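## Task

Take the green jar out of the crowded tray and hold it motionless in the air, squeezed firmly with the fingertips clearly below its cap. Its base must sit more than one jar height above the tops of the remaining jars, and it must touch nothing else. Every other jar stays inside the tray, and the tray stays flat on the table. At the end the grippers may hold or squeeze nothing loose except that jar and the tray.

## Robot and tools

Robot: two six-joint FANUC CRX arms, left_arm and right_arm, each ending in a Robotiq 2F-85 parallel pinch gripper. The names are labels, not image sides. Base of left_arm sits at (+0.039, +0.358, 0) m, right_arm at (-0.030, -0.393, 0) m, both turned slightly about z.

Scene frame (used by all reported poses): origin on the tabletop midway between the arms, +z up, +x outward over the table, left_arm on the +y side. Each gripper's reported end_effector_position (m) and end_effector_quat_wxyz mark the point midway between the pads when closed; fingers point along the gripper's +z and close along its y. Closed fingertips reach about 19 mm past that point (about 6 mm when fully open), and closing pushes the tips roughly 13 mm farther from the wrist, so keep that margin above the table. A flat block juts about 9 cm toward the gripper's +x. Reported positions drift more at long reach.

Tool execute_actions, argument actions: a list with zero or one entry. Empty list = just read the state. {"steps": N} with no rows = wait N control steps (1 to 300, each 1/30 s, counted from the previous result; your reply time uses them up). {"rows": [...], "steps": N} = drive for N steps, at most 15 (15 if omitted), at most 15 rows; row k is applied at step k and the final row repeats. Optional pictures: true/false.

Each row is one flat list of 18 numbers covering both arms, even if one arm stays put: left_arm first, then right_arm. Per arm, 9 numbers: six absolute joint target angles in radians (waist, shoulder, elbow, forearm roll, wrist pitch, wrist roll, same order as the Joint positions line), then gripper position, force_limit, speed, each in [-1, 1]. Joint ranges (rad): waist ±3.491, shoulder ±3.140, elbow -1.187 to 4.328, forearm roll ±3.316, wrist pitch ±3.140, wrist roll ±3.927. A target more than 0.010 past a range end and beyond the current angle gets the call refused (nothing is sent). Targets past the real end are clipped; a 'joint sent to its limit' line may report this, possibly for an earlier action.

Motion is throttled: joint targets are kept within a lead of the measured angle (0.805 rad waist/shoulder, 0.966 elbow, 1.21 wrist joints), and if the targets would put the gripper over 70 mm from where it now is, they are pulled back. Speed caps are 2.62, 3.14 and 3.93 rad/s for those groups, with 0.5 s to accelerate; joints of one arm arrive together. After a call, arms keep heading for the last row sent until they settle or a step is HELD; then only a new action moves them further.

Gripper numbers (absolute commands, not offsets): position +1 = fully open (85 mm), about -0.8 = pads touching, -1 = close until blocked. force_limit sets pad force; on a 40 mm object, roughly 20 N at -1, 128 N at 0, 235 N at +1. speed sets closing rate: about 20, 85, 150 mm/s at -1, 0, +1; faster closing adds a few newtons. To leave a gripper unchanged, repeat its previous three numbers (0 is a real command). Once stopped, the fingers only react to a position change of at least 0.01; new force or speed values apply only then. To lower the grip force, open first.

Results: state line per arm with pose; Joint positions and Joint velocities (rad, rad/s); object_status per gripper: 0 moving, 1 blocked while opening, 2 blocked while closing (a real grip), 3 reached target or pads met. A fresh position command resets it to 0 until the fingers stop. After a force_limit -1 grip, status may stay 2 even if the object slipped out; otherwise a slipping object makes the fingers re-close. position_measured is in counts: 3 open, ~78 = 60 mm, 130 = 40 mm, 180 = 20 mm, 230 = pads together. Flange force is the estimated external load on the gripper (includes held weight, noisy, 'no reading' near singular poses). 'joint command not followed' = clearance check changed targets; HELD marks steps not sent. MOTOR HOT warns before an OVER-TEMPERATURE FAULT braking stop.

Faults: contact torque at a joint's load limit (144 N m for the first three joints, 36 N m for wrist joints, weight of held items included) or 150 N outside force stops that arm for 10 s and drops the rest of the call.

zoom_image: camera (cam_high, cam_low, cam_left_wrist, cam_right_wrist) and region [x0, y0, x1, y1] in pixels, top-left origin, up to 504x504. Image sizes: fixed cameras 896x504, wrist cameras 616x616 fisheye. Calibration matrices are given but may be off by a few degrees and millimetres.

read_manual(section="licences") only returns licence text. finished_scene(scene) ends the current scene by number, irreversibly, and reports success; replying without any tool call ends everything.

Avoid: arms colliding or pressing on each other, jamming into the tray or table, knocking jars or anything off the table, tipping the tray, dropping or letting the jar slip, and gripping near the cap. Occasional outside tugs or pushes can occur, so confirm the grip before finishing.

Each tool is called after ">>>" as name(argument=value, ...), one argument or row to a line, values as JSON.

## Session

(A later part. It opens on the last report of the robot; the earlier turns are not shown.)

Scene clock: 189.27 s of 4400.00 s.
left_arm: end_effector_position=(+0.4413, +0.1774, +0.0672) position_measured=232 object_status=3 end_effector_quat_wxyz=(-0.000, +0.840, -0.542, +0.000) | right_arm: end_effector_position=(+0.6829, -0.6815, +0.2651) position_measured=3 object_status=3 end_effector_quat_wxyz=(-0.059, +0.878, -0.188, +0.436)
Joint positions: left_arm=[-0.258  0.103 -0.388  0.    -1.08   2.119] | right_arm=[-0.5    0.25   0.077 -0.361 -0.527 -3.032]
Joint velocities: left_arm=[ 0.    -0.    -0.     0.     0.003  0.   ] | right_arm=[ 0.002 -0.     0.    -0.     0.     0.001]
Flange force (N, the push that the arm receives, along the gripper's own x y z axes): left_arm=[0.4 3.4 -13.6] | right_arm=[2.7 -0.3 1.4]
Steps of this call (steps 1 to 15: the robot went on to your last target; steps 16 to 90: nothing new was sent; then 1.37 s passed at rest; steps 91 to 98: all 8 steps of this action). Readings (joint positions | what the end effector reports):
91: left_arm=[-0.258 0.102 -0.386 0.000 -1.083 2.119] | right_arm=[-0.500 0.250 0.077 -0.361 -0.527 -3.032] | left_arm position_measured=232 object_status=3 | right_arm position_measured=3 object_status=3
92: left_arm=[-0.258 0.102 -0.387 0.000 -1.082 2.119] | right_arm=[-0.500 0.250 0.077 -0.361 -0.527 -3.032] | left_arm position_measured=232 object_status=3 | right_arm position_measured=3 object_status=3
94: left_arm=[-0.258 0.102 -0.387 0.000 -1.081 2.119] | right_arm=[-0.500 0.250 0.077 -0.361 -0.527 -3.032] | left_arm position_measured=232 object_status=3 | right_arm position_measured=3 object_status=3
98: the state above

>>> execute_actions(
  actions=[
    {"rows":[[-0.2536,0.09905,-0.39175,0,-1.08,2.1146,-1,0,0.5,-0.5,0.25,0.077,-0.361,-0.527,-3.032,1,0,0],[-0.2536,0.09905,-0.39175,0,-1.08,2.1146,-1,0,0.5,-0.5,0.25,0.077,-0.361,-0.527,-3.032,1,0,0],[-0.2496,0.0954,-0.3958,0,-1.0796,2.1106,-1,0,0.5,-0.5,0.25,0.077,-0.361,-0.527,-3.032,1,0,0],[-0.2496,0.0954,-0.3958,0,-1.0796,2.1106,-1,0,0.5,-0.5,0.25,0.077,-0.361,-0.527,-3.032,1,0,0],[-0.2455,0.09175,-0.39985,0,-1.0792,2.1065,-1,0,0.5,-0.5,0.25,0.077,-0.361,-0.527,-3.032,1,0,0],[-0.2455,0.09175,-0.39985,0,-1.0792,2.1065,-1,0,0.5,-0.5,0.25,0.077,-0.361,-0.527,-3.032,1,0,0],[-0.2415,0.0881,-0.4039,0,-1.0788,2.1025,-1,0,0.5,-0.5,0.25,0.077,-0.361,-0.527,-3.032,1,0,0],[-0.2415,0.0881,-0.4039,0,-1.0788,2.1025,-1,0,0.5,-0.5,0.25,0.077,-0.361,-0.527,-3.032,1,0,0],[-0.2374,0.08447,-0.40796,0,-1.0784,2.0984,-1,0,0.5,-0.5,0.25,0.077,-0.361,-0.527,-3.032,1,0,0]],"steps":15},
  ],
)

Scene clock: 206.67 s of 4400.00 s.
left_arm: end_effector_position=(+0.4371, +0.1863, +0.0671) position_measured=232 object_status=3 end_effector_quat_wxyz=(+0.000, +0.840, -0.542, -0.000) | right_arm: end_effector_position=(+0.6829, -0.6815, +0.2651) position_measured=3 object_status=3 end_effector_quat_wxyz=(-0.059, +0.878, -0.188, +0.436)
Joint positions: left_arm=[-0.238  0.085 -0.408  0.    -1.078  2.099] | right_arm=[-0.5    0.25   0.077 -0.361 -0.527 -3.032]
Joint velocities: left_arm=[ 0.002 -0.005 -0.002 -0.     0.001 -0.003] | right_arm=[-0.    -0.     0.    -0.    -0.001 -0.   ]
Flange force (N, the push that the arm receives, along the gripper's own x y z axes): left_arm=[11.2 -1.5 -16.7] | right_arm=[2.9 0.1 1.0]
Steps of this call (steps 1 to 15: the robot went on to your last target; steps 16 to 90: nothing new was sent; then 13.90 s passed at rest; steps 91 to 105: all 15 steps of this action). Readings (joint positions | what the end effector reports):
91: left_arm=[-0.257 0.103 -0.388 0.000 -1.080 2.119] | right_arm=[-0.500 0.250 0.077 -0.361 -0.527 -3.032] | left_arm position_measured=232 object_status=3 | right_arm position_measured=3 object_status=3
92: left_arm=[-0.256 0.101 -0.389 0.000 -1.080 2.117] | right_arm=[-0.500 0.250 0.077 -0.361 -0.527 -3.032] | left_arm position_measured=232 object_status=3 | right_arm position_measured=3 object_status=3
94: left_arm=[-0.253 0.098 -0.392 0.000 -1.080 2.114] | right_arm=[-0.500 0.250 0.077 -0.361 -0.527 -3.032] | left_arm position_measured=232 object_status=3 | right_arm position_measured=3 object_status=3
98: left_arm=[-0.245 0.091 -0.400 0.000 -1.079 2.106] | right_arm=[-0.500 0.250 0.077 -0.361 -0.527 -3.032] | left_arm position_measured=232 object_status=3 | right_arm position_measured=3 object_status=3
105: the state above
camera_calibration (this result's frames):
cam_left_wrist: T_world_to_cam=[[-0.921304, -0.386461, 0.0429825, 0.464922], [-0.365092, 0.897767, 0.246418, 0.00663062], [-0.133819, 0.211333, -0.96821, 0.235196], [0, 0, 0, 1]] pos_world=[0.462229, 0.124017, 0.206102]
cam_right_wrist: T_world_to_cam=[[-0.220195, -0.934229, -0.28059, -0.406234], [-0.791787, 0.339186, -0.507963, 0.926472], [0.569726, 0.110317, -0.814397, 0.0517742], [0, 0, 0, 1]] pos_world=[0.61462, -0.699473, 0.398793]

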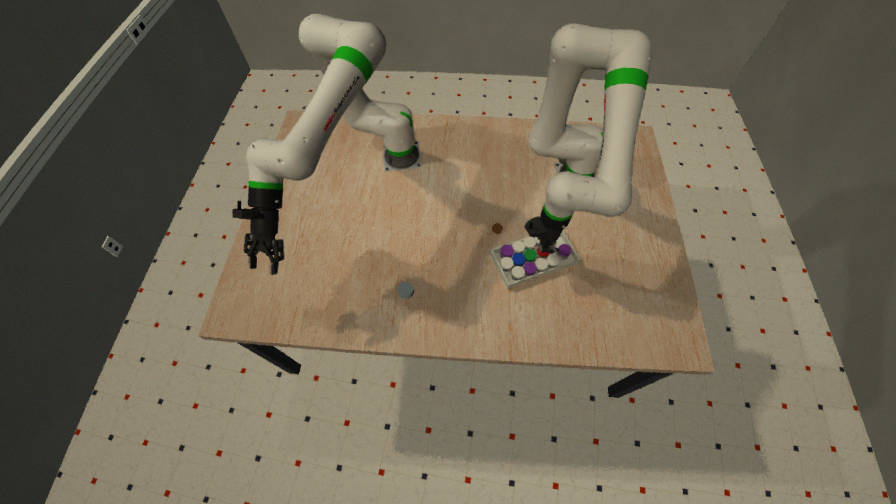

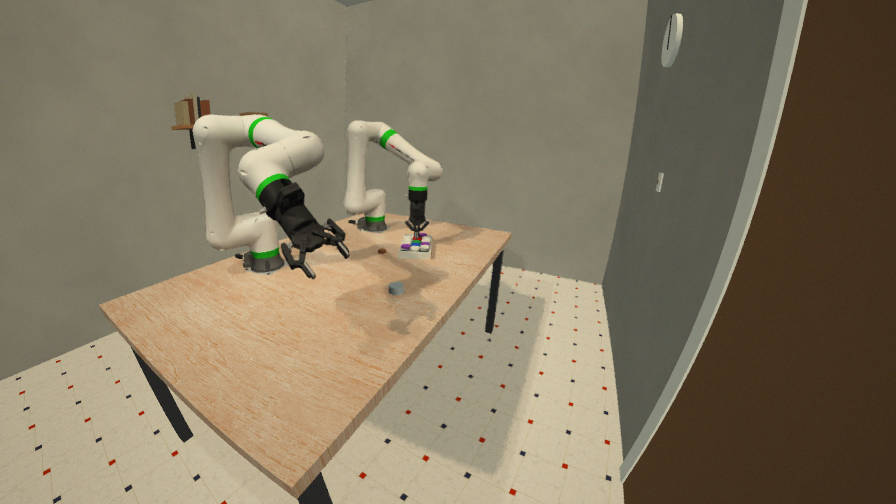

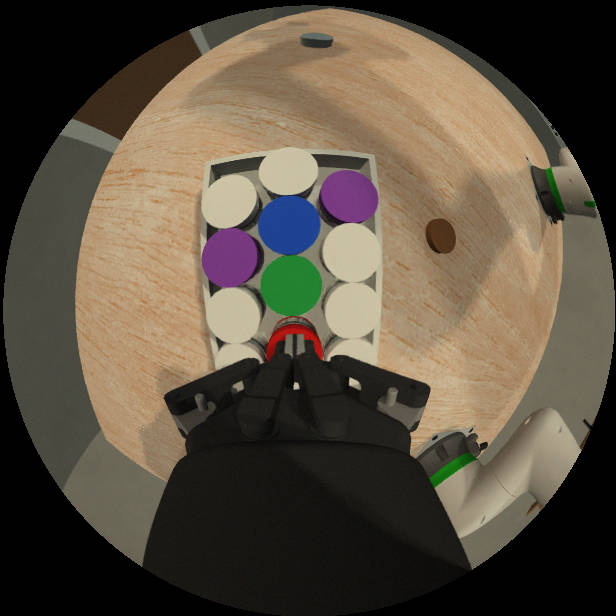

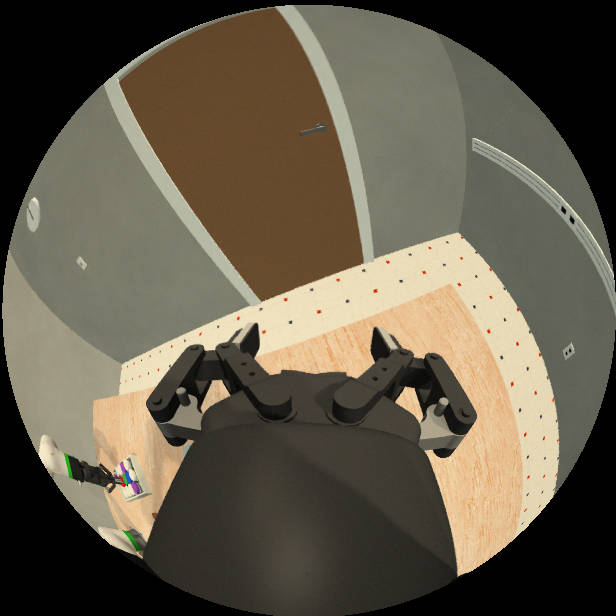

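>>> execute_actions(
  actions=[
    {"rows":[[-0.2315,0.07958,-0.41325,0,-1.078,2.0925,-1,0,0.5,-0.5,0.25,0.077,-0.361,-0.527,-3.032,1,0,0],[-0.2315,0.07958,-0.41325,0,-1.078,2.0925,-1,0,0.5,-0.5,0.25,0.077,-0.361,-0.527,-3.032,1,0,0],[-0.2256,0.07469,-0.41854,0,-1.0776,2.0866,-1,0,0.5,-0.5,0.25,0.077,-0.361,-0.527,-3.032,1,0,0],[-0.2256,0.07469,-0.41854,0,-1.0776,2.0866,-1,0,0.5,-0.5,0.25,0.077,-0.361,-0.527,-3.032,1,0,0],[-0.2197,0.06979,-0.42382,0,-1.0772,2.0807,-1,0,0.5,-0.5,0.25,0.077,-0.361,-0.527,-3.032,1,0,0],[-0.2197,0.06979,-0.42382,0,-1.0772,2.0807,-1,0,0.5,-0.5,0.25,0.077,-0.361,-0.527,-3.032,1,0,0],[-0.2138,0.0649,-0.42911,0,-1.0768,2.0748,-1,0,0.5,-0.5,0.25,0.077,-0.361,-0.527,-3.032,1,0,0],[-0.2138,0.0649,-0.42911,0,-1.0768,2.0748,-1,0,0.5,-0.5,0.25,0.077,-0.361,-0.527,-3.032,1,0,0],[-0.2078,0.05997,-0.43434,0,-1.0765,2.0688,-1,0,0.5,-0.5,0.25,0.077,-0.361,-0.527,-3.032,1,0,0],[-0.2078,0.05997,-0.43434,0,-1.0765,2.0688,-1,0,0.5,-0.5,0.25,0.077,-0.361,-0.527,-3.032,1,0,0],[-0.2017,0.05504,-0.43956,0,-1.0762,2.0627,-1,0,0.5,-0.5,0.25,0.077,-0.361,-0.527,-3.032,1,0,0]],"steps":15},
  ],
  pictures=false,
)

Scene clock: 234.17 s of 4400.00 s.
left_arm: end_effector_position=(+0.4307, +0.2012, +0.0671) position_measured=232 object_status=3 end_effector_quat_wxyz=(+0.000, +0.840, -0.542, -0.000) | right_arm: end_effector_position=(+0.6829, -0.6815, +0.2651) position_measured=3 object_status=3 end_effector_quat_wxyz=(-0.059, +0.878, -0.188, +0.436)
Joint positions: left_arm=[-0.203  0.056 -0.439  0.    -1.076  2.064] | right_arm=[-0.5    0.25   0.077 -0.361 -0.527 -3.032]
Joint velocities: left_arm=[ 0.015 -0.012 -0.013  0.    -0.    -0.016] | right_arm=[ 0.001  0.    -0.     0.001  0.    -0.   ]
Flange force (N, the push that the arm receives, along the gripper's own x y z axes): left_arm=[4.8 4.5 -20.4] | right_arm=[2.8 0.4 -0.1]
Steps of this call (steps 1 to 15: the robot went on to your last target; steps 16 to 90: nothing new was sent; then 24.00 s passed at rest; steps 91 to 105: all 15 steps of this action). Readings (joint positions | what the end effector reports):
91: left_arm=[-0.237 0.084 -0.408 0.000 -1.078 2.098] | right_arm=[-0.500 0.250 0.077 -0.361 -0.527 -3.032] | left_arm position_measured=232 object_status=3 | right_arm position_measured=3 object_status=3
92: left_arm=[-0.235 0.083 -0.410 0.000 -1.078 2.096] | right_arm=[-0.500 0.250 0.077 -0.361 -0.527 -3.032] | left_arm position_measured=232 object_status=3 | right_arm position_measured=3 object_status=3
94: left_arm=[-0.231 0.079 -0.414 0.000 -1.078 2.092] | right_arm=[-0.500 0.250 0.077 -0.361 -0.527 -3.032] | left_arm position_measured=232 object_status=3 | right_arm position_measured=3 object_status=3
98: left_arm=[-0.219 0.069 -0.424 0.000 -1.077 2.080] | right_arm=[-0.500 0.250 0.077 -0.361 -0.527 -3.032] | left_arm position_measured=232 object_status=3 | right_arm position_measured=3 object_status=3
105: the state above

>>> execute_actions(
  actions=[
    {"rows":[[-0.1957,0.0501,-0.44479,0,-1.0759,2.0567,-1,0,0.5,-0.5,0.25,0.077,-0.361,-0.527,-3.032,1,0,0],[-0.1957,0.0501,-0.44479,0,-1.0759,2.0567,-1,0,0.5,-0.5,0.25,0.077,-0.361,-0.527,-3.032,1,0,0],[-0.1896,0.04517,-0.45001,0,-1.0756,2.0506,-1,0,0.5,-0.5,0.25,0.077,-0.361,-0.527,-3.032,1,0,0],[-0.1896,0.04517,-0.45001,0,-1.0756,2.0506,-1,0,0.5,-0.5,0.25,0.077,-0.361,-0.527,-3.032,1,0,0],[-0.1834,0.04026,-0.45512,0,-1.0754,2.0444,-1,0,0.5,-0.5,0.25,0.077,-0.361,-0.527,-3.032,1,0,0],[-0.1834,0.04026,-0.45512,0,-1.0754,2.0444,-1,0,0.5,-0.5,0.25,0.077,-0.361,-0.527,-3.032,1,0,0],[-0.1771,0.03534,-0.46022,0,-1.0752,2.0381,-1,0,0.5,-0.5,0.25,0.077,-0.361,-0.527,-3.032,1,0,0],[-0.1771,0.03534,-0.46022,0,-1.0752,2.0381,-1,0,0.5,-0.5,0.25,0.077,-0.361,-0.527,-3.032,1,0,0],[-0.1709,0.03043,-0.46533,0,-1.075,2.0319,-1,0,0.5,-0.5,0.25,0.077,-0.361,-0.527,-3.032,1,0,0],[-0.1709,0.03043,-0.46533,0,-1.075,2.0319,-1,0,0.5,-0.5,0.25,0.077,-0.361,-0.527,-3.032,1,0,0],[-0.1646,0.02551,-0.47043,0,-1.0749,2.0256,-1,0,0.5,-0.5,0.25,0.077,-0.361,-0.527,-3.032,1,0,0]],"steps":15},
  ],
)

Scene clock: 246.03 s of 4400.00 s.
left_arm: end_effector_position=(+0.4238, +0.2162, +0.0671) position_measured=232 object_status=3 end_effector_quat_wxyz=(-0.000, +0.840, -0.542, -0.000) | right_arm: end_effector_position=(+0.6829, -0.6815, +0.2651) position_measured=3 object_status=3 end_effector_quat_wxyz=(-0.059, +0.878, -0.188, +0.436)
Joint positions: left_arm=[-0.166  0.026 -0.47  -0.    -1.075  2.027] | right_arm=[-0.5    0.25   0.077 -0.361 -0.527 -3.032]
Joint velocities: left_arm=[ 0.016 -0.012 -0.013  0.001 -0.    -0.015] | right_arm=[ 0.    -0.    -0.    -0.001 -0.     0.001]
Flange force (N, the push that the arm receives, along the gripper's own x y z axes): left_arm=[0.1 -0.3 -15.9] | right_arm=[2.0 -0.3 0.3]
Steps of this call (steps 1 to 15: the robot went on to your last target; steps 16 to 90: nothing new was sent; then 8.37 s passed at rest; steps 91 to 105: all 15 steps of this action). Readings (joint positions | what the end effector reports):
91: left_arm=[-0.201 0.055 -0.440 -0.000 -1.076 2.062] | right_arm=[-0.500 0.250 0.077 -0.361 -0.527 -3.032] | left_arm position_measured=232 object_status=3 | right_arm position_measured=3 object_status=3
92: left_arm=[-0.199 0.053 -0.442 -0.000 -1.076 2.060] | right_arm=[-0.500 0.250 0.077 -0.361 -0.527 -3.032] | left_arm position_measured=232 object_status=3 | right_arm position_measured=3 object_status=3
94: left_arm=[-0.195 0.049 -0.446 -0.000 -1.076 2.056] | right_arm=[-0.500 0.250 0.077 -0.361 -0.527 -3.032] | left_arm position_measured=232 object_status=3 | right_arm position_measured=3 object_status=3
98: left_arm=[-0.183 0.040 -0.455 -0.000 -1.075 2.044] | right_arm=[-0.500 0.250 0.077 -0.361 -0.527 -3.032] | left_arm position_measured=232 object_status=3 | right_arm position_measured=3 object_status=3
105: the state above
camera_calibration (this result's frames):
cam_left_wrist: T_world_to_cam=[[-0.921304, -0.38646, 0.0429824, 0.46425], [-0.365083, 0.897756, 0.246473, -0.0250563], [-0.13384, 0.211385, -0.968196, 0.227086], [0, 0, 0, 1]] pos_world=[0.448961, 0.153906, 0.206085]
cam_right_wrist: T_world_to_cam=[[-0.220195, -0.934229, -0.28059, -0.406234], [-0.791787, 0.339186, -0.507964, 0.926472], [0.569726, 0.110316, -0.814397, 0.0517739], [0, 0, 0, 1]] pos_world=[0.61462, -0.699473, 0.398793]

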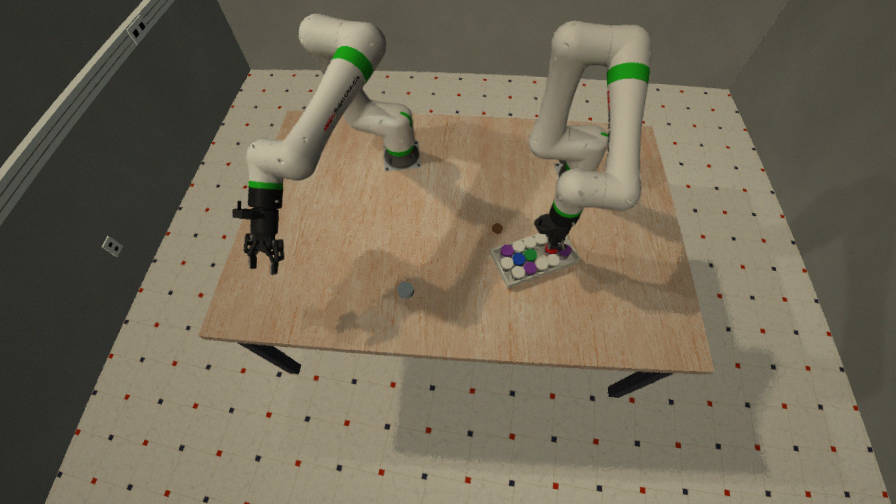

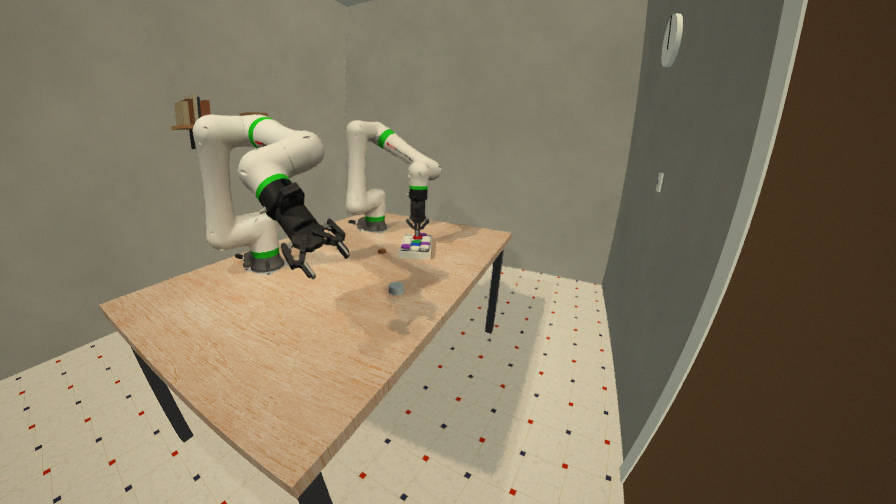

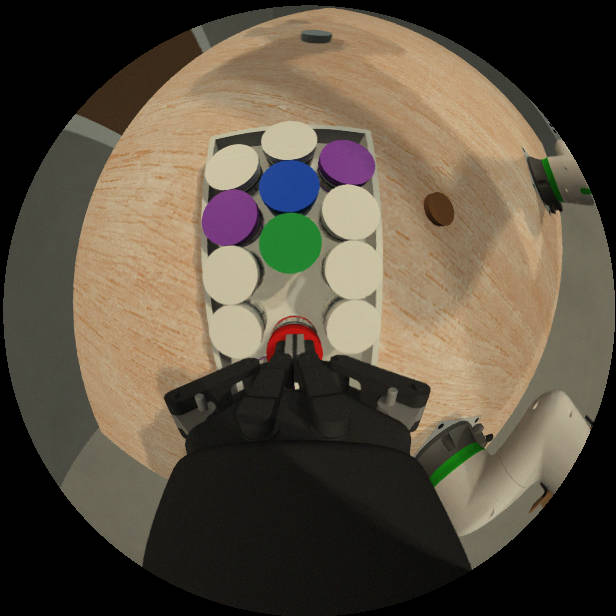

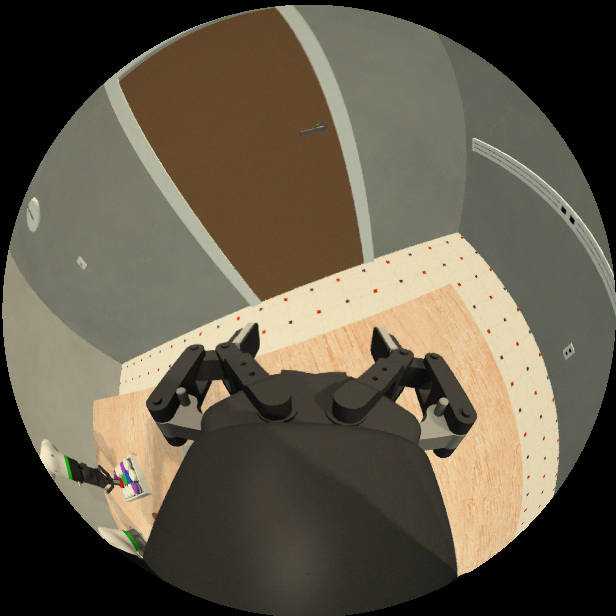

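>>> execute_actions(
  actions=[
    {"rows":[[-0.1646,0.0125,-0.4575,0,-1.1008,2.0256,-1,0,0.5,-0.5,0.25,0.077,-0.361,-0.527,-3.032,1,0,0]],"steps":6},
  ],
  pictures=false,
)

>>> execute_actions(
  actions=[
    {"rows":[[-0.3409,0.1722,-0.282,0,-1.1166,2.2019,-1,0,0.5,-0.5,0.25,0.077,-0.361,-0.527,-3.032,1,0,0]],"steps":15},
  ],
  pictures=false,
)

>>> execute_actions(
  actions=[
    {"rows":[[-0.3409,0.18274,-0.29296,0,-1.0951,2.2019,-1,0,0.5,-0.5,0.25,0.077,-0.361,-0.527,-3.032,1,0,0]],"steps":12},
  ],
  pictures=false,
)

>>> execute_actions(
  actions=[
    {"rows":[[-0.3409,0.18333,-0.29357,0,-1.0939,2.2019,-1,0,0.5,-0.5,0.25,0.077,-0.361,-0.527,-3.032,1,0,0]],"steps":8},
  ],
  pictures=false,
)

Scene clock: 272.13 s of 4400.00 s.
left_arm: end_effector_position=(+0.4235, +0.2166, +0.0764) position_measured=232 object_status=3 end_effector_quat_wxyz=(+0.000, +0.840, -0.542, -0.000) | right_arm: end_effector_position=(+0.6829, -0.6815, +0.2651) position_measured=3 object_status=3 end_effector_quat_wxyz=(-0.059, +0.878, -0.188, +0.436)
Joint positions: left_arm=[-0.165  0.013 -0.458 -0.    -1.099  2.026] | right_arm=[-0.5    0.25   0.077 -0.361 -0.527 -3.032]
Joint velocities: left_arm=[-0.    -0.011  0.014 -0.001 -0.027 -0.001] | right_arm=[-0.    -0.    -0.    -0.    -0.002  0.   ]
Flange force (N, the push that the arm receives, along the gripper's own x y z axes): left_arm=[0.1 0.2 -0.6] | right_arm=[2.2 0.7 -0.2]
Steps of this call (steps 1 to 15: the robot went on to your last target; steps 16 to 90: nothing new was sent; then 22.90 s passed at rest; steps 91 to 96: all 6 steps of this action). Readings (joint positions | what the end effector reports):
91: left_arm=[-0.165 0.025 -0.470 -0.000 -1.075 2.026] | right_arm=[-0.500 0.250 0.077 -0.361 -0.527 -3.032] | left_arm position_measured=232 object_status=3 | right_arm position_measured=3 object_status=3
92: left_arm=[-0.165 0.023 -0.468 -0.000 -1.080 2.026] | right_arm=[-0.500 0.250 0.077 -0.361 -0.527 -3.032] | left_arm position_measured=232 object_status=3 | right_arm position_measured=3 object_status=3
94: left_arm=[-0.165 0.015 -0.461 -0.000 -1.095 2.026] | right_arm=[-0.500 0.250 0.077 -0.361 -0.527 -3.032] | left_arm position_measured=232 object_status=3 | right_arm position_measured=3 object_status=3
96: the state above

Scene clock: 272.63 s of 4400.00 s.
left_arm: end_effector_position=(+0.4594, +0.1375, +0.0771) position_measured=232 object_status=3 end_effector_quat_wxyz=(-0.000, +0.840, -0.542, +0.000) | right_arm: end_effector_position=(+0.6829, -0.6815, +0.2651) position_measured=3 object_status=3 end_effector_quat_wxyz=(-0.059, +0.878, -0.188, +0.436)
Joint positions: left_arm=[-0.341  0.172 -0.282 -0.    -1.117  2.202] | right_arm=[-0.5    0.25   0.077 -0.361 -0.527 -3.032]
Joint velocities: left_arm=[-0.004  0.003  0.002 -0.001 -0.     0.003] | right_arm=[ 0.001  0.    -0.    -0.001  0.001  0.   ]
Flange force (N, the push that the arm receives, along the gripper's own x y z axes): left_arm=[-0.2 3.5 1.6] | right_arm=[2.4 1.7 1.3]
Steps of this call (steps 1 to 15: all 15 steps of this action). Readings (joint positions | what the end effector reports):
1: left_arm=[-0.165 0.013 -0.458 -0.000 -1.100 2.026] | right_arm=[-0.500 0.250 0.077 -0.361 -0.527 -3.032] | left_arm position_measured=232 object_status=3 | right_arm position_measured=3 object_status=3
2: left_arm=[-0.169 0.017 -0.453 -0.000 -1.101 2.030] | right_arm=[-0.500 0.250 0.077 -0.361 -0.527 -3.032] | left_arm position_measured=232 object_status=3 | right_arm position_measured=3 object_status=3
4: left_arm=[-0.194 0.039 -0.428 -0.000 -1.104 2.055] | right_arm=[-0.500 0.250 0.077 -0.361 -0.527 -3.032] | left_arm position_measured=232 object_status=3 | right_arm position_measured=3 object_status=3
8: left_arm=[-0.293 0.129 -0.329 -0.000 -1.113 2.154] | right_arm=[-0.500 0.250 0.077 -0.361 -0.527 -3.032] | left_arm position_measured=232 object_status=3 | right_arm position_measured=3 object_status=3
15: the state above

Scene clock: 273.03 s of 4400.00 s.
left_arm: end_effector_position=(+0.4595, +0.1373, +0.0681) position_measured=232 object_status=3 end_effector_quat_wxyz=(-0.000, +0.840, -0.542, +0.000) | right_arm: end_effector_position=(+0.6829, -0.6815, +0.2651) position_measured=3 object_status=3 end_effector_quat_wxyz=(-0.059, +0.878, -0.188, +0.436)
Joint positions: left_arm=[-0.341  0.183 -0.293 -0.    -1.095  2.202] | right_arm=[-0.5    0.25   0.077 -0.361 -0.527 -3.032]
Joint velocities: left_arm=[ 0.    -0.    -0.    -0.     0.     0.001] | right_arm=[-0.001  0.    -0.    -0.    -0.002 -0.   ]
Flange force (N, the push that the arm receives, along the gripper's own x y z axes): left_arm=[3.3 -0.6 0.5] | right_arm=[2.8 1.4 0.2]
Steps of this call (steps 1 to 12: all 12 steps of this action). Readings (joint positions | what the end effector reports):
1: left_arm=[-0.341 0.172 -0.282 -0.000 -1.117 2.202] | right_arm=[-0.500 0.250 0.077 -0.361 -0.527 -3.032] | left_arm position_measured=232 object_status=3 | right_arm position_measured=3 object_status=3
2: left_arm=[-0.341 0.175 -0.285 -0.000 -1.112 2.202] | right_arm=[-0.500 0.250 0.077 -0.361 -0.527 -3.032] | left_arm position_measured=232 object_status=3 | right_arm position_measured=3 object_status=3
4: left_arm=[-0.341 0.181 -0.291 -0.000 -1.100 2.202] | right_arm=[-0.500 0.250 0.077 -0.361 -0.527 -3.032] | left_arm position_measured=232 object_status=3 | right_arm position_measured=3 object_status=3
8: left_arm=[-0.341 0.183 -0.293 -0.000 -1.096 2.202] | right_arm=[-0.500 0.250 0.077 -0.361 -0.527 -3.032] | left_arm position_measured=232 object_status=3 | right_arm position_measured=3 object_status=3
12: the state above

Scene clock: 273.30 s of 4400.00 s.
left_arm: end_effector_position=(+0.4595, +0.1373, +0.0676) position_measured=232 object_status=3 end_effector_quat_wxyz=(-0.000, +0.840, -0.542, -0.000) | right_arm: end_effector_position=(+0.6829, -0.6815, +0.2651) position_measured=3 object_status=3 end_effector_quat_wxyz=(-0.059, +0.878, -0.188, +0.436)
Joint positions: left_arm=[-0.341  0.183 -0.294 -0.    -1.094  2.202] | right_arm=[-0.5    0.25   0.077 -0.361 -0.527 -3.032]
Joint velocities: left_arm=[-0.     0.003  0.001  0.    -0.     0.001] | right_arm=[-0.     0.    -0.     0.001  0.001  0.001]
Flange force (N, the push that the arm receives, along the gripper's own x y z axes): left_arm=[2.4 -0.7 1.5] | right_arm=[4.1 1.1 1.2]
Steps of this call (steps 1 to 8: all 8 steps of this action). Readings (joint positions | what the end effector reports):
1: left_arm=[-0.341 0.183 -0.293 -0.000 -1.095 2.202] | right_arm=[-0.500 0.250 0.077 -0.361 -0.527 -3.032] | left_arm position_measured=232 object_status=3 | right_arm position_measured=3 object_status=3
2: left_arm=[-0.341 0.183 -0.293 -0.000 -1.095 2.202] | right_arm=[-0.500 0.250 0.077 -0.361 -0.527 -3.032] | left_arm position_measured=232 object_status=3 | right_arm position_measured=3 object_status=3
4: left_arm=[-0.341 0.183 -0.293 -0.000 -1.094 2.202] | right_arm=[-0.500 0.250 0.077 -0.361 -0.527 -3.032] | left_arm position_measured=232 object_status=3 | right_arm position_measured=3 object_status=3
8: the state above

>>> execute_actions(
  actions=[
    {"rows":[[-0.3409,0.18391,-0.29418,0,-1.0927,2.2019,-1,0,0.5,-0.5,0.25,0.077,-0.361,-0.527,-3.032,1,0,0]],"steps":8},
  ],
  pictures=false,
)

Scene clock: 278.00 s of 4400.00 s.
left_arm: end_effector_position=(+0.4596, +0.1373, +0.0671) position_measured=232 object_status=3 end_effector_quat_wxyz=(-0.000, +0.840, -0.542, +0.000) | right_arm: end_effector_position=(+0.6829, -0.6815, +0.2651) position_measured=3 object_status=3 end_effector_quat_wxyz=(-0.059, +0.878, -0.188, +0.436)
Joint positions: left_arm=[-0.341  0.184 -0.294  0.    -1.093  2.202] | right_arm=[-0.5    0.25   0.077 -0.361 -0.527 -3.032]
Joint velocities: left_arm=[-0.    -0.002 -0.001  0.     0.001  0.002] | right_arm=[-0.002  0.    -0.     0.002 -0.002 -0.   ]
Flange force (N, the push that the arm receives, along the gripper's own x y z axes): left_arm=[-0.2 1.7 -21.2] | right_arm=[3.9 1.6 2.0]
Steps of this call (steps 1 to 15: the robot went on to your last target; steps 16 to 90: nothing new was sent; then 1.43 s passed at rest; steps 91 to 98: all 8 steps of this action). Readings (joint positions | what the end effector reports):
91: left_arm=[-0.341 0.183 -0.294 -0.000 -1.094 2.202] | right_arm=[-0.500 0.250 0.077 -0.361 -0.527 -3.032] | left_arm position_measured=232 object_status=3 | right_arm position_measured=3 object_status=3
92: left_arm=[-0.341 0.184 -0.294 -0.000 -1.093 2.202] | right_arm=[-0.500 0.250 0.077 -0.361 -0.527 -3.032] | left_arm position_measured=232 object_status=3 | right_arm position_measured=3 object_status=3
94: left_arm=[-0.341 0.184 -0.294 -0.000 -1.093 2.202] | right_arm=[-0.500 0.250 0.077 -0.361 -0.527 -3.032] | left_arm position_measured=232 object_status=3 | right_arm position_measured=3 object_status=3
98: the state above

>>> execute_actions(
  actions=[
    {"rows":[[-0.3343,0.17717,-0.30218,0,-1.0914,2.1953,-1,0,0.5,-0.5,0.25,0.077,-0.361,-0.527,-3.032,1,0,0],[-0.3343,0.17717,-0.30218,0,-1.0914,2.1953,-1,0,0.5,-0.5,0.25,0.077,-0.361,-0.527,-3.032,1,0,0],[-0.3278,0.17042,-0.31017,0,-1.0902,2.1888,-1,0,0.5,-0.5,0.25,0.077,-0.361,-0.527,-3.032,1,0,0],[-0.3278,0.17042,-0.31017,0,-1.0902,2.1888,-1,0,0.5,-0.5,0.25,0.077,-0.361,-0.527,-3.032,1,0,0],[-0.3212,0.16368,-0.31817,0,-1.0889,2.1822,-1,0,0.5,-0.5,0.25,0.077,-0.361,-0.527,-3.032,1,0,0],[-0.3212,0.16368,-0.31817,0,-1.0889,2.1822,-1,0,0.5,-0.5,0.25,0.077,-0.361,-0.527,-3.032,1,0,0],[-0.3147,0.15719,-0.32573,0,-1.0878,2.1757,-1,0,0.5,-0.5,0.25,0.077,-0.361,-0.527,-3.032,1,0,0],[-0.3147,0.15719,-0.32573,0,-1.0878,2.1757,-1,0,0.5,-0.5,0.25,0.077,-0.361,-0.527,-3.032,1,0,0],[-0.3082,0.1507,-0.3333,0,-1.0868,2.1692,-1,0,0.5,-0.5,0.25,0.077,-0.361,-0.527,-3.032,1,0,0],[-0.3082,0.1507,-0.3333,0,-1.0868,2.1692,-1,0,0.5,-0.5,0.25,0.077,-0.361,-0.527,-3.032,1,0,0],[-0.3017,0.14421,-0.34086,0,-1.0857,2.1627,-1,0,0.5,-0.5,0.25,0.077,-0.361,-0.527,-3.032,1,0,0]],"steps":15},
  ],
  pictures=false,
)

Scene clock: 289.47 s of 4400.00 s.
left_arm: end_effector_position=(+0.4509, +0.1564, +0.0671) position_measured=232 object_status=3 end_effector_quat_wxyz=(+0.000, +0.840, -0.542, +0.000) | right_arm: end_effector_position=(+0.6829, -0.6815, +0.2651) position_measured=3 object_status=3 end_effector_quat_wxyz=(-0.059, +0.878, -0.188, +0.436)
Joint positions: left_arm=[-0.303  0.145 -0.34   0.    -1.086  2.164] | right_arm=[-0.5    0.25   0.077 -0.361 -0.527 -3.032]
Joint velocities: left_arm=[ 0.016 -0.016 -0.019 -0.     0.004 -0.017] | right_arm=[ 0.001  0.    -0.    -0.     0.    -0.   ]
Flange force (N, the push that the arm receives, along the gripper's own x y z axes): left_arm=[-0.4 5.7 -21.6] | right_arm=[2.5 -0.5 1.5]
Steps of this call (steps 1 to 15: the robot went on to your last target; steps 16 to 90: nothing new was sent; then 7.97 s passed at rest; steps 91 to 105: all 15 steps of this action). Readings (joint positions | what the end effector reports):
91: left_arm=[-0.341 0.184 -0.295 0.000 -1.093 2.202] | right_arm=[-0.500 0.250 0.077 -0.361 -0.527 -3.032] | left_arm position_measured=232 object_status=3 | right_arm position_measured=3 object_status=3
92: left_arm=[-0.339 0.182 -0.297 0.000 -1.092 2.200] | right_arm=[-0.500 0.250 0.077 -0.361 -0.527 -3.032] | left_arm position_measured=232 object_status=3 | right_arm position_measured=3 object_status=3
94: left_arm=[-0.333 0.176 -0.303 0.000 -1.091 2.194] | right_arm=[-0.500 0.250 0.077 -0.361 -0.527 -3.032] | left_arm position_measured=232 object_status=3 | right_arm position_measured=3 object_status=3
98: left_arm=[-0.321 0.163 -0.318 0.000 -1.089 2.182] | right_arm=[-0.500 0.250 0.077 -0.361 -0.527 -3.032] | left_arm position_measured=232 object_status=3 | right_arm position_measured=3 object_status=3
105: the state above

>>> execute_actions(
  actions=[
    {"rows":[[-0.3017,0.1288,-0.3244,0,-1.1176,2.1627,-1,0,0.5,-0.5,0.25,0.077,-0.361,-0.527,-3.032,1,0,0]],"steps":6},
  ],
  pictures=false,
)

>>> execute_actions(
  actions=[
    {"rows":[[-0.2931,0.1205,-0.3338,0,-1.1165,0.5833,0.2,0,0.5,-0.5,0.25,0.077,-0.361,-0.527,-3.032,1,0,0]],"steps":15},
  ],
  pictures=false,
)

>>> execute_actions(
  actions=[
    {"steps":30},
  ],
)

>>> zoom_image(
  camera="cam_left_wrist",
  region=[170, 230, 420, 400],
)

Scene clock: 301.00 s of 4400.00 s.
left_arm: end_effector_position=(+0.4506, +0.1571, +0.0792) position_measured=232 object_status=3 end_effector_quat_wxyz=(-0.000, +0.840, -0.542, -0.000) | right_arm: end_effector_position=(+0.6829, -0.6815, +0.2651) position_measured=3 object_status=3 end_effector_quat_wxyz=(-0.059, +0.878, -0.188, +0.436)
Joint positions: left_arm=[-0.302  0.13  -0.325 -0.001 -1.116  2.163] | right_arm=[-0.5    0.25   0.077 -0.361 -0.527 -3.032]
Joint velocities: left_arm=[ 0.    -0.015  0.016  0.004 -0.036 -0.   ] | right_arm=[ 0.    -0.    -0.    -0.001  0.001  0.   ]
Flange force (N, the push that the arm receives, along the gripper's own x y z axes): left_arm=[4.0 -2.1 -4.7] | right_arm=[1.2 0.3 0.0]
Steps of this call (steps 1 to 15: the robot went on to your last target; steps 16 to 90: nothing new was sent; then 8.33 s passed at rest; steps 91 to 96: all 6 steps of this action). Readings (joint positions | what the end effector reports):
91: left_arm=[-0.302 0.144 -0.341 -0.000 -1.086 2.163] | right_arm=[-0.500 0.250 0.077 -0.361 -0.527 -3.032] | left_arm position_measured=232 object_status=3 | right_arm position_measured=3 object_status=3
92: left_arm=[-0.302 0.141 -0.338 -0.001 -1.091 2.163] | right_arm=[-0.500 0.250 0.077 -0.361 -0.527 -3.032] | left_arm position_measured=232 object_status=3 | right_arm position_measured=3 object_status=3
94: left_arm=[-0.302 0.132 -0.329 -0.001 -1.110 2.163] | right_arm=[-0.500 0.250 0.077 -0.361 -0.527 -3.032] | left_arm position_measured=232 object_status=3 | right_arm position_measured=3 object_status=3
96: the state above

Scene clock: 301.50 s of 4400.00 s.
left_arm: end_effector_position=(+0.4488, +0.1596, +0.0800) position_measured=110 object_status=0 end_effector_quat_wxyz=(-0.000, -0.537, +0.844, +0.000) | right_arm: end_effector_position=(+0.6829, -0.6815, +0.2651) position_measured=3 object_status=3 end_effector_quat_wxyz=(-0.059, +0.878, -0.188, +0.436)
Joint positions: left_arm=[-0.296  0.122 -0.332 -0.    -1.117  1.295] | right_arm=[-0.5    0.25   0.077 -0.361 -0.527 -3.032]
Joint velocities: left_arm=[ 0.015 -0.009 -0.009 -0.    -0.001 -3.216] | right_arm=[-0.     0.    -0.    -0.002  0.     0.   ]
Flange force (N, the push that the arm receives, along the gripper's own x y z axes): left_arm=[0.0 -0.9 1.4] | right_arm=[4.9 1.3 1.9]
Steps of this call (steps 1 to 15: all 15 steps of this action). Readings (joint positions | what the end effector reports):
1: left_arm=[-0.302 0.129 -0.325 -0.001 -1.116 2.162] | right_arm=[-0.500 0.250 0.077 -0.361 -0.527 -3.032] | left_arm position_measured=232 object_status=0 | right_arm position_measured=3 object_status=3
2: left_arm=[-0.302 0.129 -0.325 -0.000 -1.117 2.156] | right_arm=[-0.500 0.250 0.077 -0.361 -0.527 -3.032] | left_arm position_measured=232 object_status=0 | right_arm position_measured=3 object_status=3
4: left_arm=[-0.301 0.128 -0.326 -0.000 -1.117 2.118] | right_arm=[-0.500 0.250 0.077 -0.361 -0.527 -3.032] | left_arm position_measured=217 object_status=0 | right_arm position_measured=3 object_status=3
8: left_arm=[-0.300 0.126 -0.329 -0.000 -1.117 1.938] | right_arm=[-0.500 0.250 0.077 -0.361 -0.527 -3.032] | left_arm position_measured=178 object_status=0 | right_arm position_measured=3 object_status=3
15: the state above

Scene clock: 302.50 s of 4400.00 s.
left_arm: end_effector_position=(+0.4488, +0.1610, +0.0802) position_measured=104 object_status=3 end_effector_quat_wxyz=(-0.000, -0.211, +0.978, -0.000) | right_arm: end_effector_position=(+0.6829, -0.6815, +0.2651) position_measured=3 object_status=3 end_effector_quat_wxyz=(-0.059, +0.878, -0.188, +0.436)
Joint positions: left_arm=[-0.293  0.121 -0.334  0.    -1.116  0.583] | right_arm=[-0.5    0.25   0.077 -0.361 -0.527 -3.032]
Joint velocities: left_arm=[ 0.001 -0.    -0.    -0.    -0.001 -0.   ] | right_arm=[-0.001 -0.001 -0.     0.001 -0.     0.   ]
Flange force (N, the push that the arm receives, along the gripper's own x y z axes): left_arm=[0.0 -2.6 1.4] | right_arm=[1.9 -0.6 0.3]
Steps of this call (steps 1 to 30: the robot went on to your last target). Readings (joint positions | what the end effector reports):
1: left_arm=[-0.296 0.122 -0.332 -0.000 -1.117 1.189] | right_arm=[-0.500 0.250 0.077 -0.361 -0.527 -3.032] | left_arm position_measured=107 object_status=0 | right_arm position_measured=3 object_status=3
2: left_arm=[-0.295 0.122 -0.333 -0.000 -1.117 1.091] | right_arm=[-0.500 0.250 0.077 -0.361 -0.527 -3.032] | left_arm position_measured=106 object_status=0 | right_arm position_measured=3 object_status=3
4: left_arm=[-0.294 0.121 -0.333 -0.000 -1.117 0.921] | right_arm=[-0.500 0.250 0.077 -0.361 -0.527 -3.032] | left_arm position_measured=104 object_status=0 | right_arm position_measured=3 object_status=3
8: left_arm=[-0.293 0.121 -0.334 -0.000 -1.117 0.685] | right_arm=[-0.500 0.250 0.077 -0.361 -0.527 -3.032] | left_arm position_measured=104 object_status=0 | right_arm position_measured=3 object_status=3
30: the state above
All arms were judged still, so your last target was given up. Only a new action makes them travel on or press farther. Fingers that are still opening or closing keep moving.
camera_calibration (this result's frames):
cam_left_wrist: T_world_to_cam=[[-0.386461, 0.921304, 0.0429639, 0.0147856], [0.897765, 0.365095, 0.246423, -0.450595], [0.211344, 0.133804, -0.96821, 0.112344], [0, 0, 0, 1]] pos_world=[0.386499, 0.135856, 0.219174]
cam_right_wrist: T_world_to_cam=[[-0.220195, -0.934229, -0.28059, -0.406234], [-0.791787, 0.339186, -0.507964, 0.926472], [0.569726, 0.110316, -0.814397, 0.0517739], [0, 0, 0, 1]] pos_world=[0.61462, -0.699473, 0.398793]

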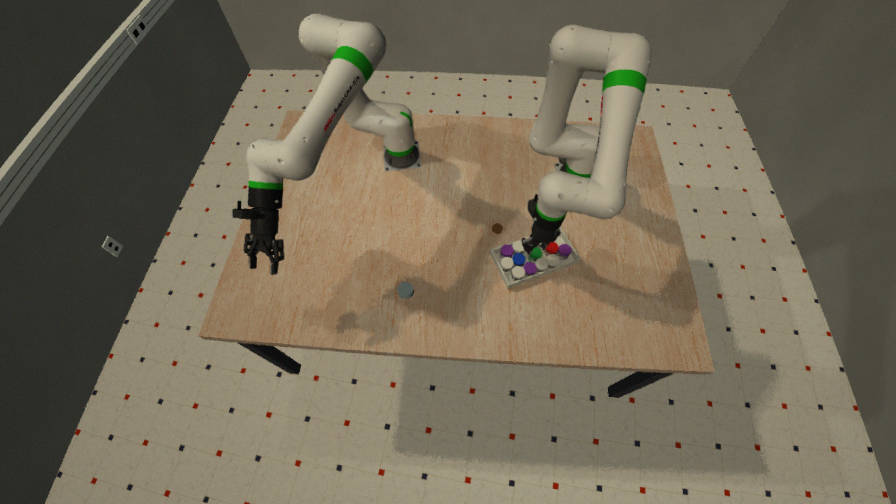

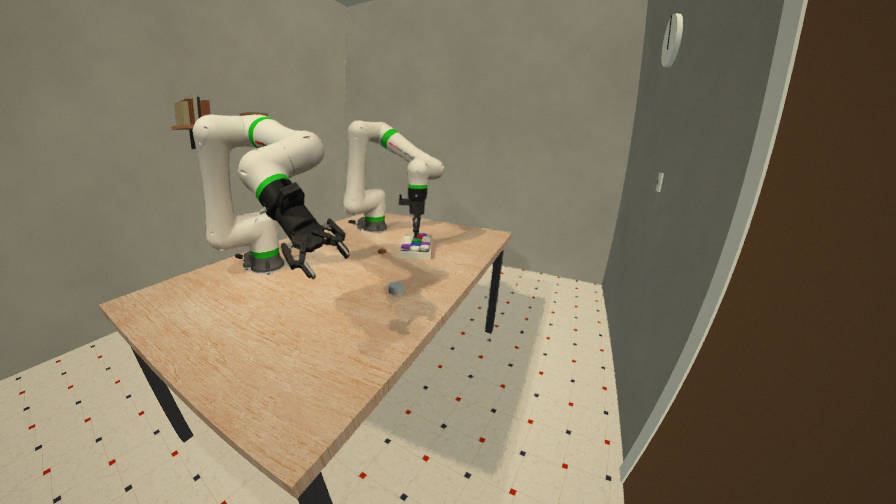

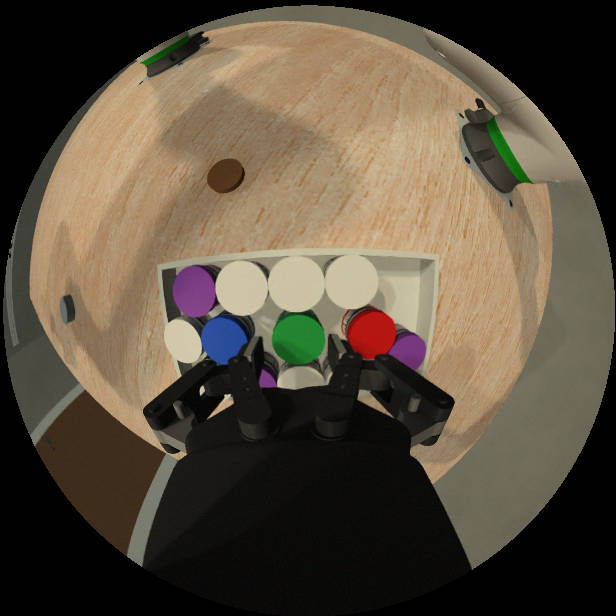

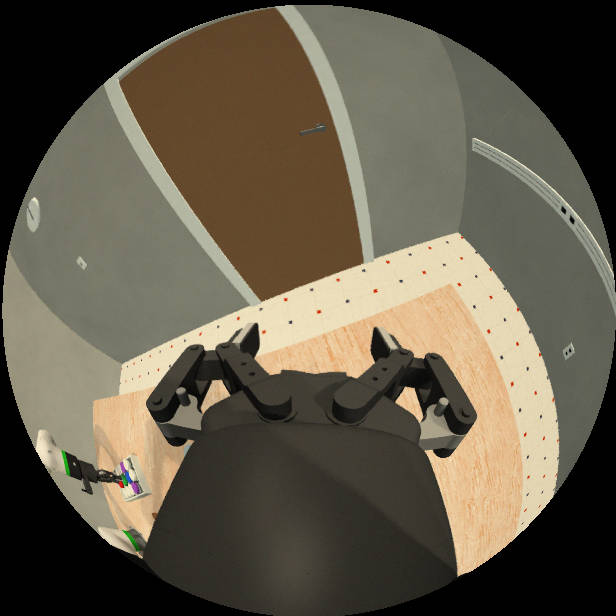

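Region (170, 230, 420, 400) of cam_left_wrist's 616x616 image, scaled by 2.016, with more detail than that image has; it fills the top 343 rows of this view, and the rest is white.

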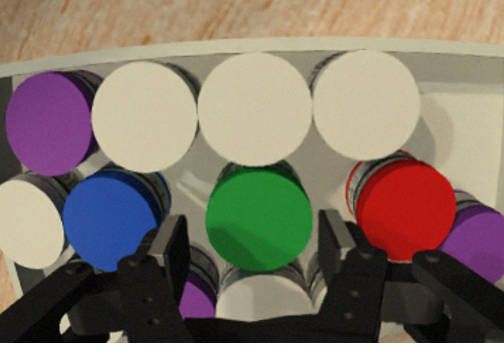

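>>> execute_actions(
  actions=[
    {"rows":[[-0.2883,0.135,-0.3594,0,-1.0764,0.5785,0.2,0,0.5,-0.5,0.25,0.077,-0.361,-0.527,-3.032,1,0,0]],"steps":12},
  ],
)

>>> zoom_image(
  camera="cam_left_wrist",
  region=[170, 230, 420, 400],
)

Scene clock: 310.07 s of 4400.00 s.
left_arm: end_effector_position=(+0.4478, +0.1632, +0.0641) position_measured=104 object_status=3 end_effector_quat_wxyz=(-0.000, -0.211, +0.978, -0.000) | right_arm: end_effector_position=(+0.6829, -0.6815, +0.2651) position_measured=3 object_status=3 end_effector_quat_wxyz=(-0.059, +0.878, -0.188, +0.436)
Joint positions: left_arm=[-0.288  0.135 -0.359  0.    -1.076  0.579] | right_arm=[-0.5    0.25   0.077 -0.361 -0.527 -3.032]
Joint velocities: left_arm=[ 0.     0.    -0.001 -0.001  0.002 -0.   ] | right_arm=[-0.003 -0.     0.     0.    -0.001  0.   ]
Flange force (N, the push that the arm receives, along the gripper's own x y z axes): left_arm=[-0.1 -0.3 0.1] | right_arm=[2.8 0.4 0.7]
Steps of this call (steps 1 to 90: nothing new was sent; then 4.17 s passed at rest; steps 91 to 102: all 12 steps of this action). Readings (joint positions | what the end effector reports):
91: left_arm=[-0.293 0.121 -0.334 0.000 -1.116 0.583] | right_arm=[-0.500 0.250 0.077 -0.361 -0.527 -3.032] | left_arm position_measured=104 object_status=3 | right_arm position_measured=3 object_status=3
92: left_arm=[-0.292 0.123 -0.338 0.000 -1.110 0.582] | right_arm=[-0.500 0.250 0.077 -0.361 -0.527 -3.032] | left_arm position_measured=104 object_status=3 | right_arm position_measured=3 object_status=3
94: left_arm=[-0.290 0.131 -0.352 0.000 -1.087 0.580] | right_arm=[-0.500 0.250 0.077 -0.361 -0.527 -3.032] | left_arm position_measured=104 object_status=3 | right_arm position_measured=3 object_status=3
98: left_arm=[-0.288 0.135 -0.359 0.000 -1.077 0.579] | right_arm=[-0.500 0.250 0.077 -0.361 -0.527 -3.032] | left_arm position_measured=104 object_status=3 | right_arm position_measured=3 object_status=3
102: the state above
camera_calibration (this result's frames):
cam_left_wrist: T_world_to_cam=[[-0.386553, 0.921274, 0.0427889, 0.0131161], [0.89773, 0.365232, 0.246346, -0.446552], [0.211325, 0.133639, -0.968237, 0.0967743], [0, 0, 0, 1]] pos_world=[0.385502, 0.138079, 0.203146]
cam_right_wrist: T_world_to_cam=[[-0.220195, -0.934229, -0.28059, -0.406234], [-0.791787, 0.339186, -0.507963, 0.926472], [0.569726, 0.110316, -0.814397, 0.0517741], [0, 0, 0, 1]] pos_world=[0.61462, -0.699473, 0.398793]

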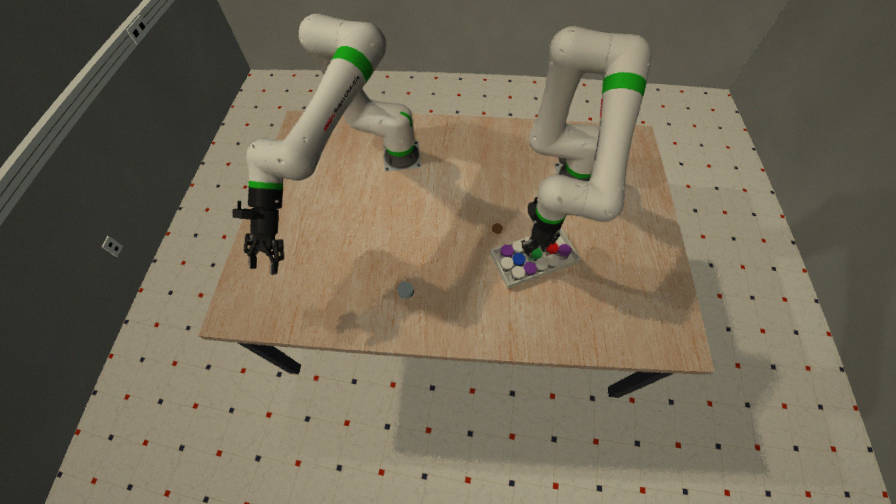

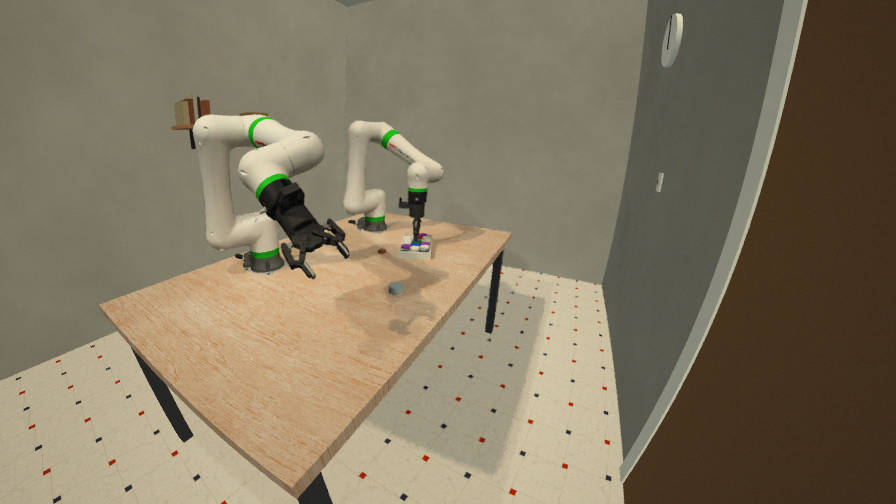

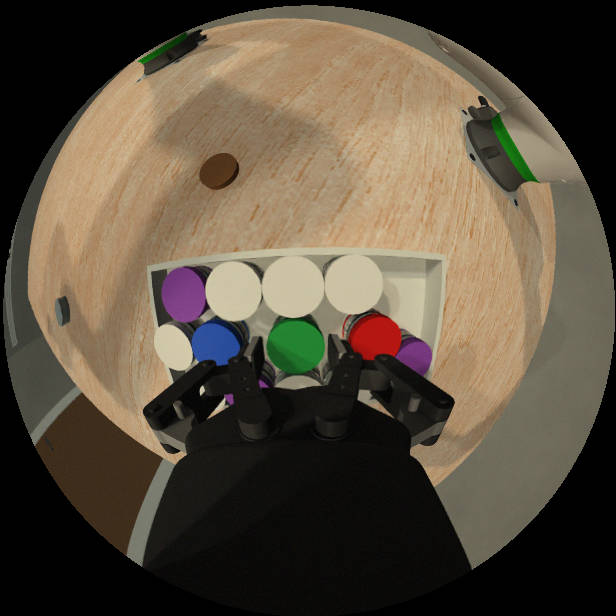

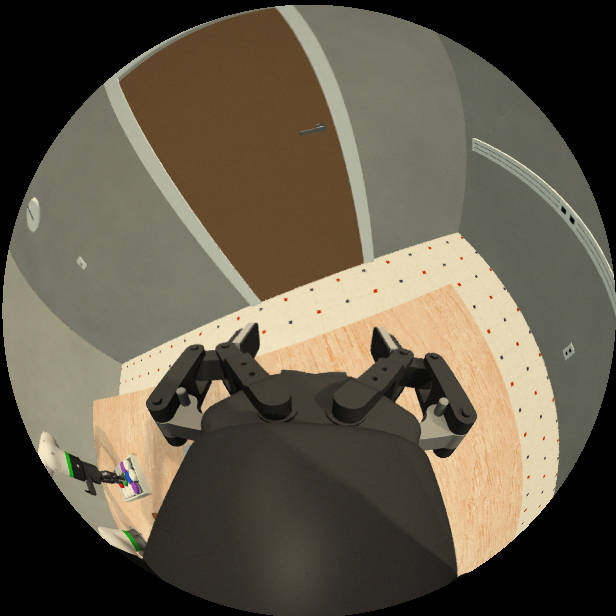

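Region (170, 230, 420, 400) of cam_left_wrist's 616x616 image, scaled by 2.016, with more detail than that image has; it fills the top 343 rows of this view, and the rest is white.

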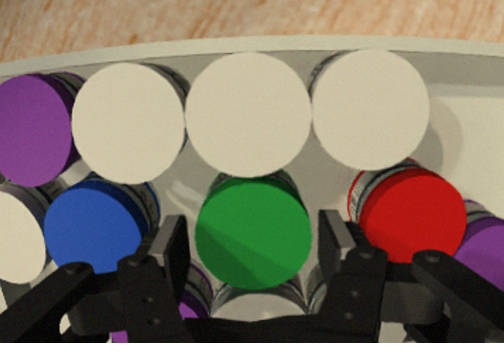

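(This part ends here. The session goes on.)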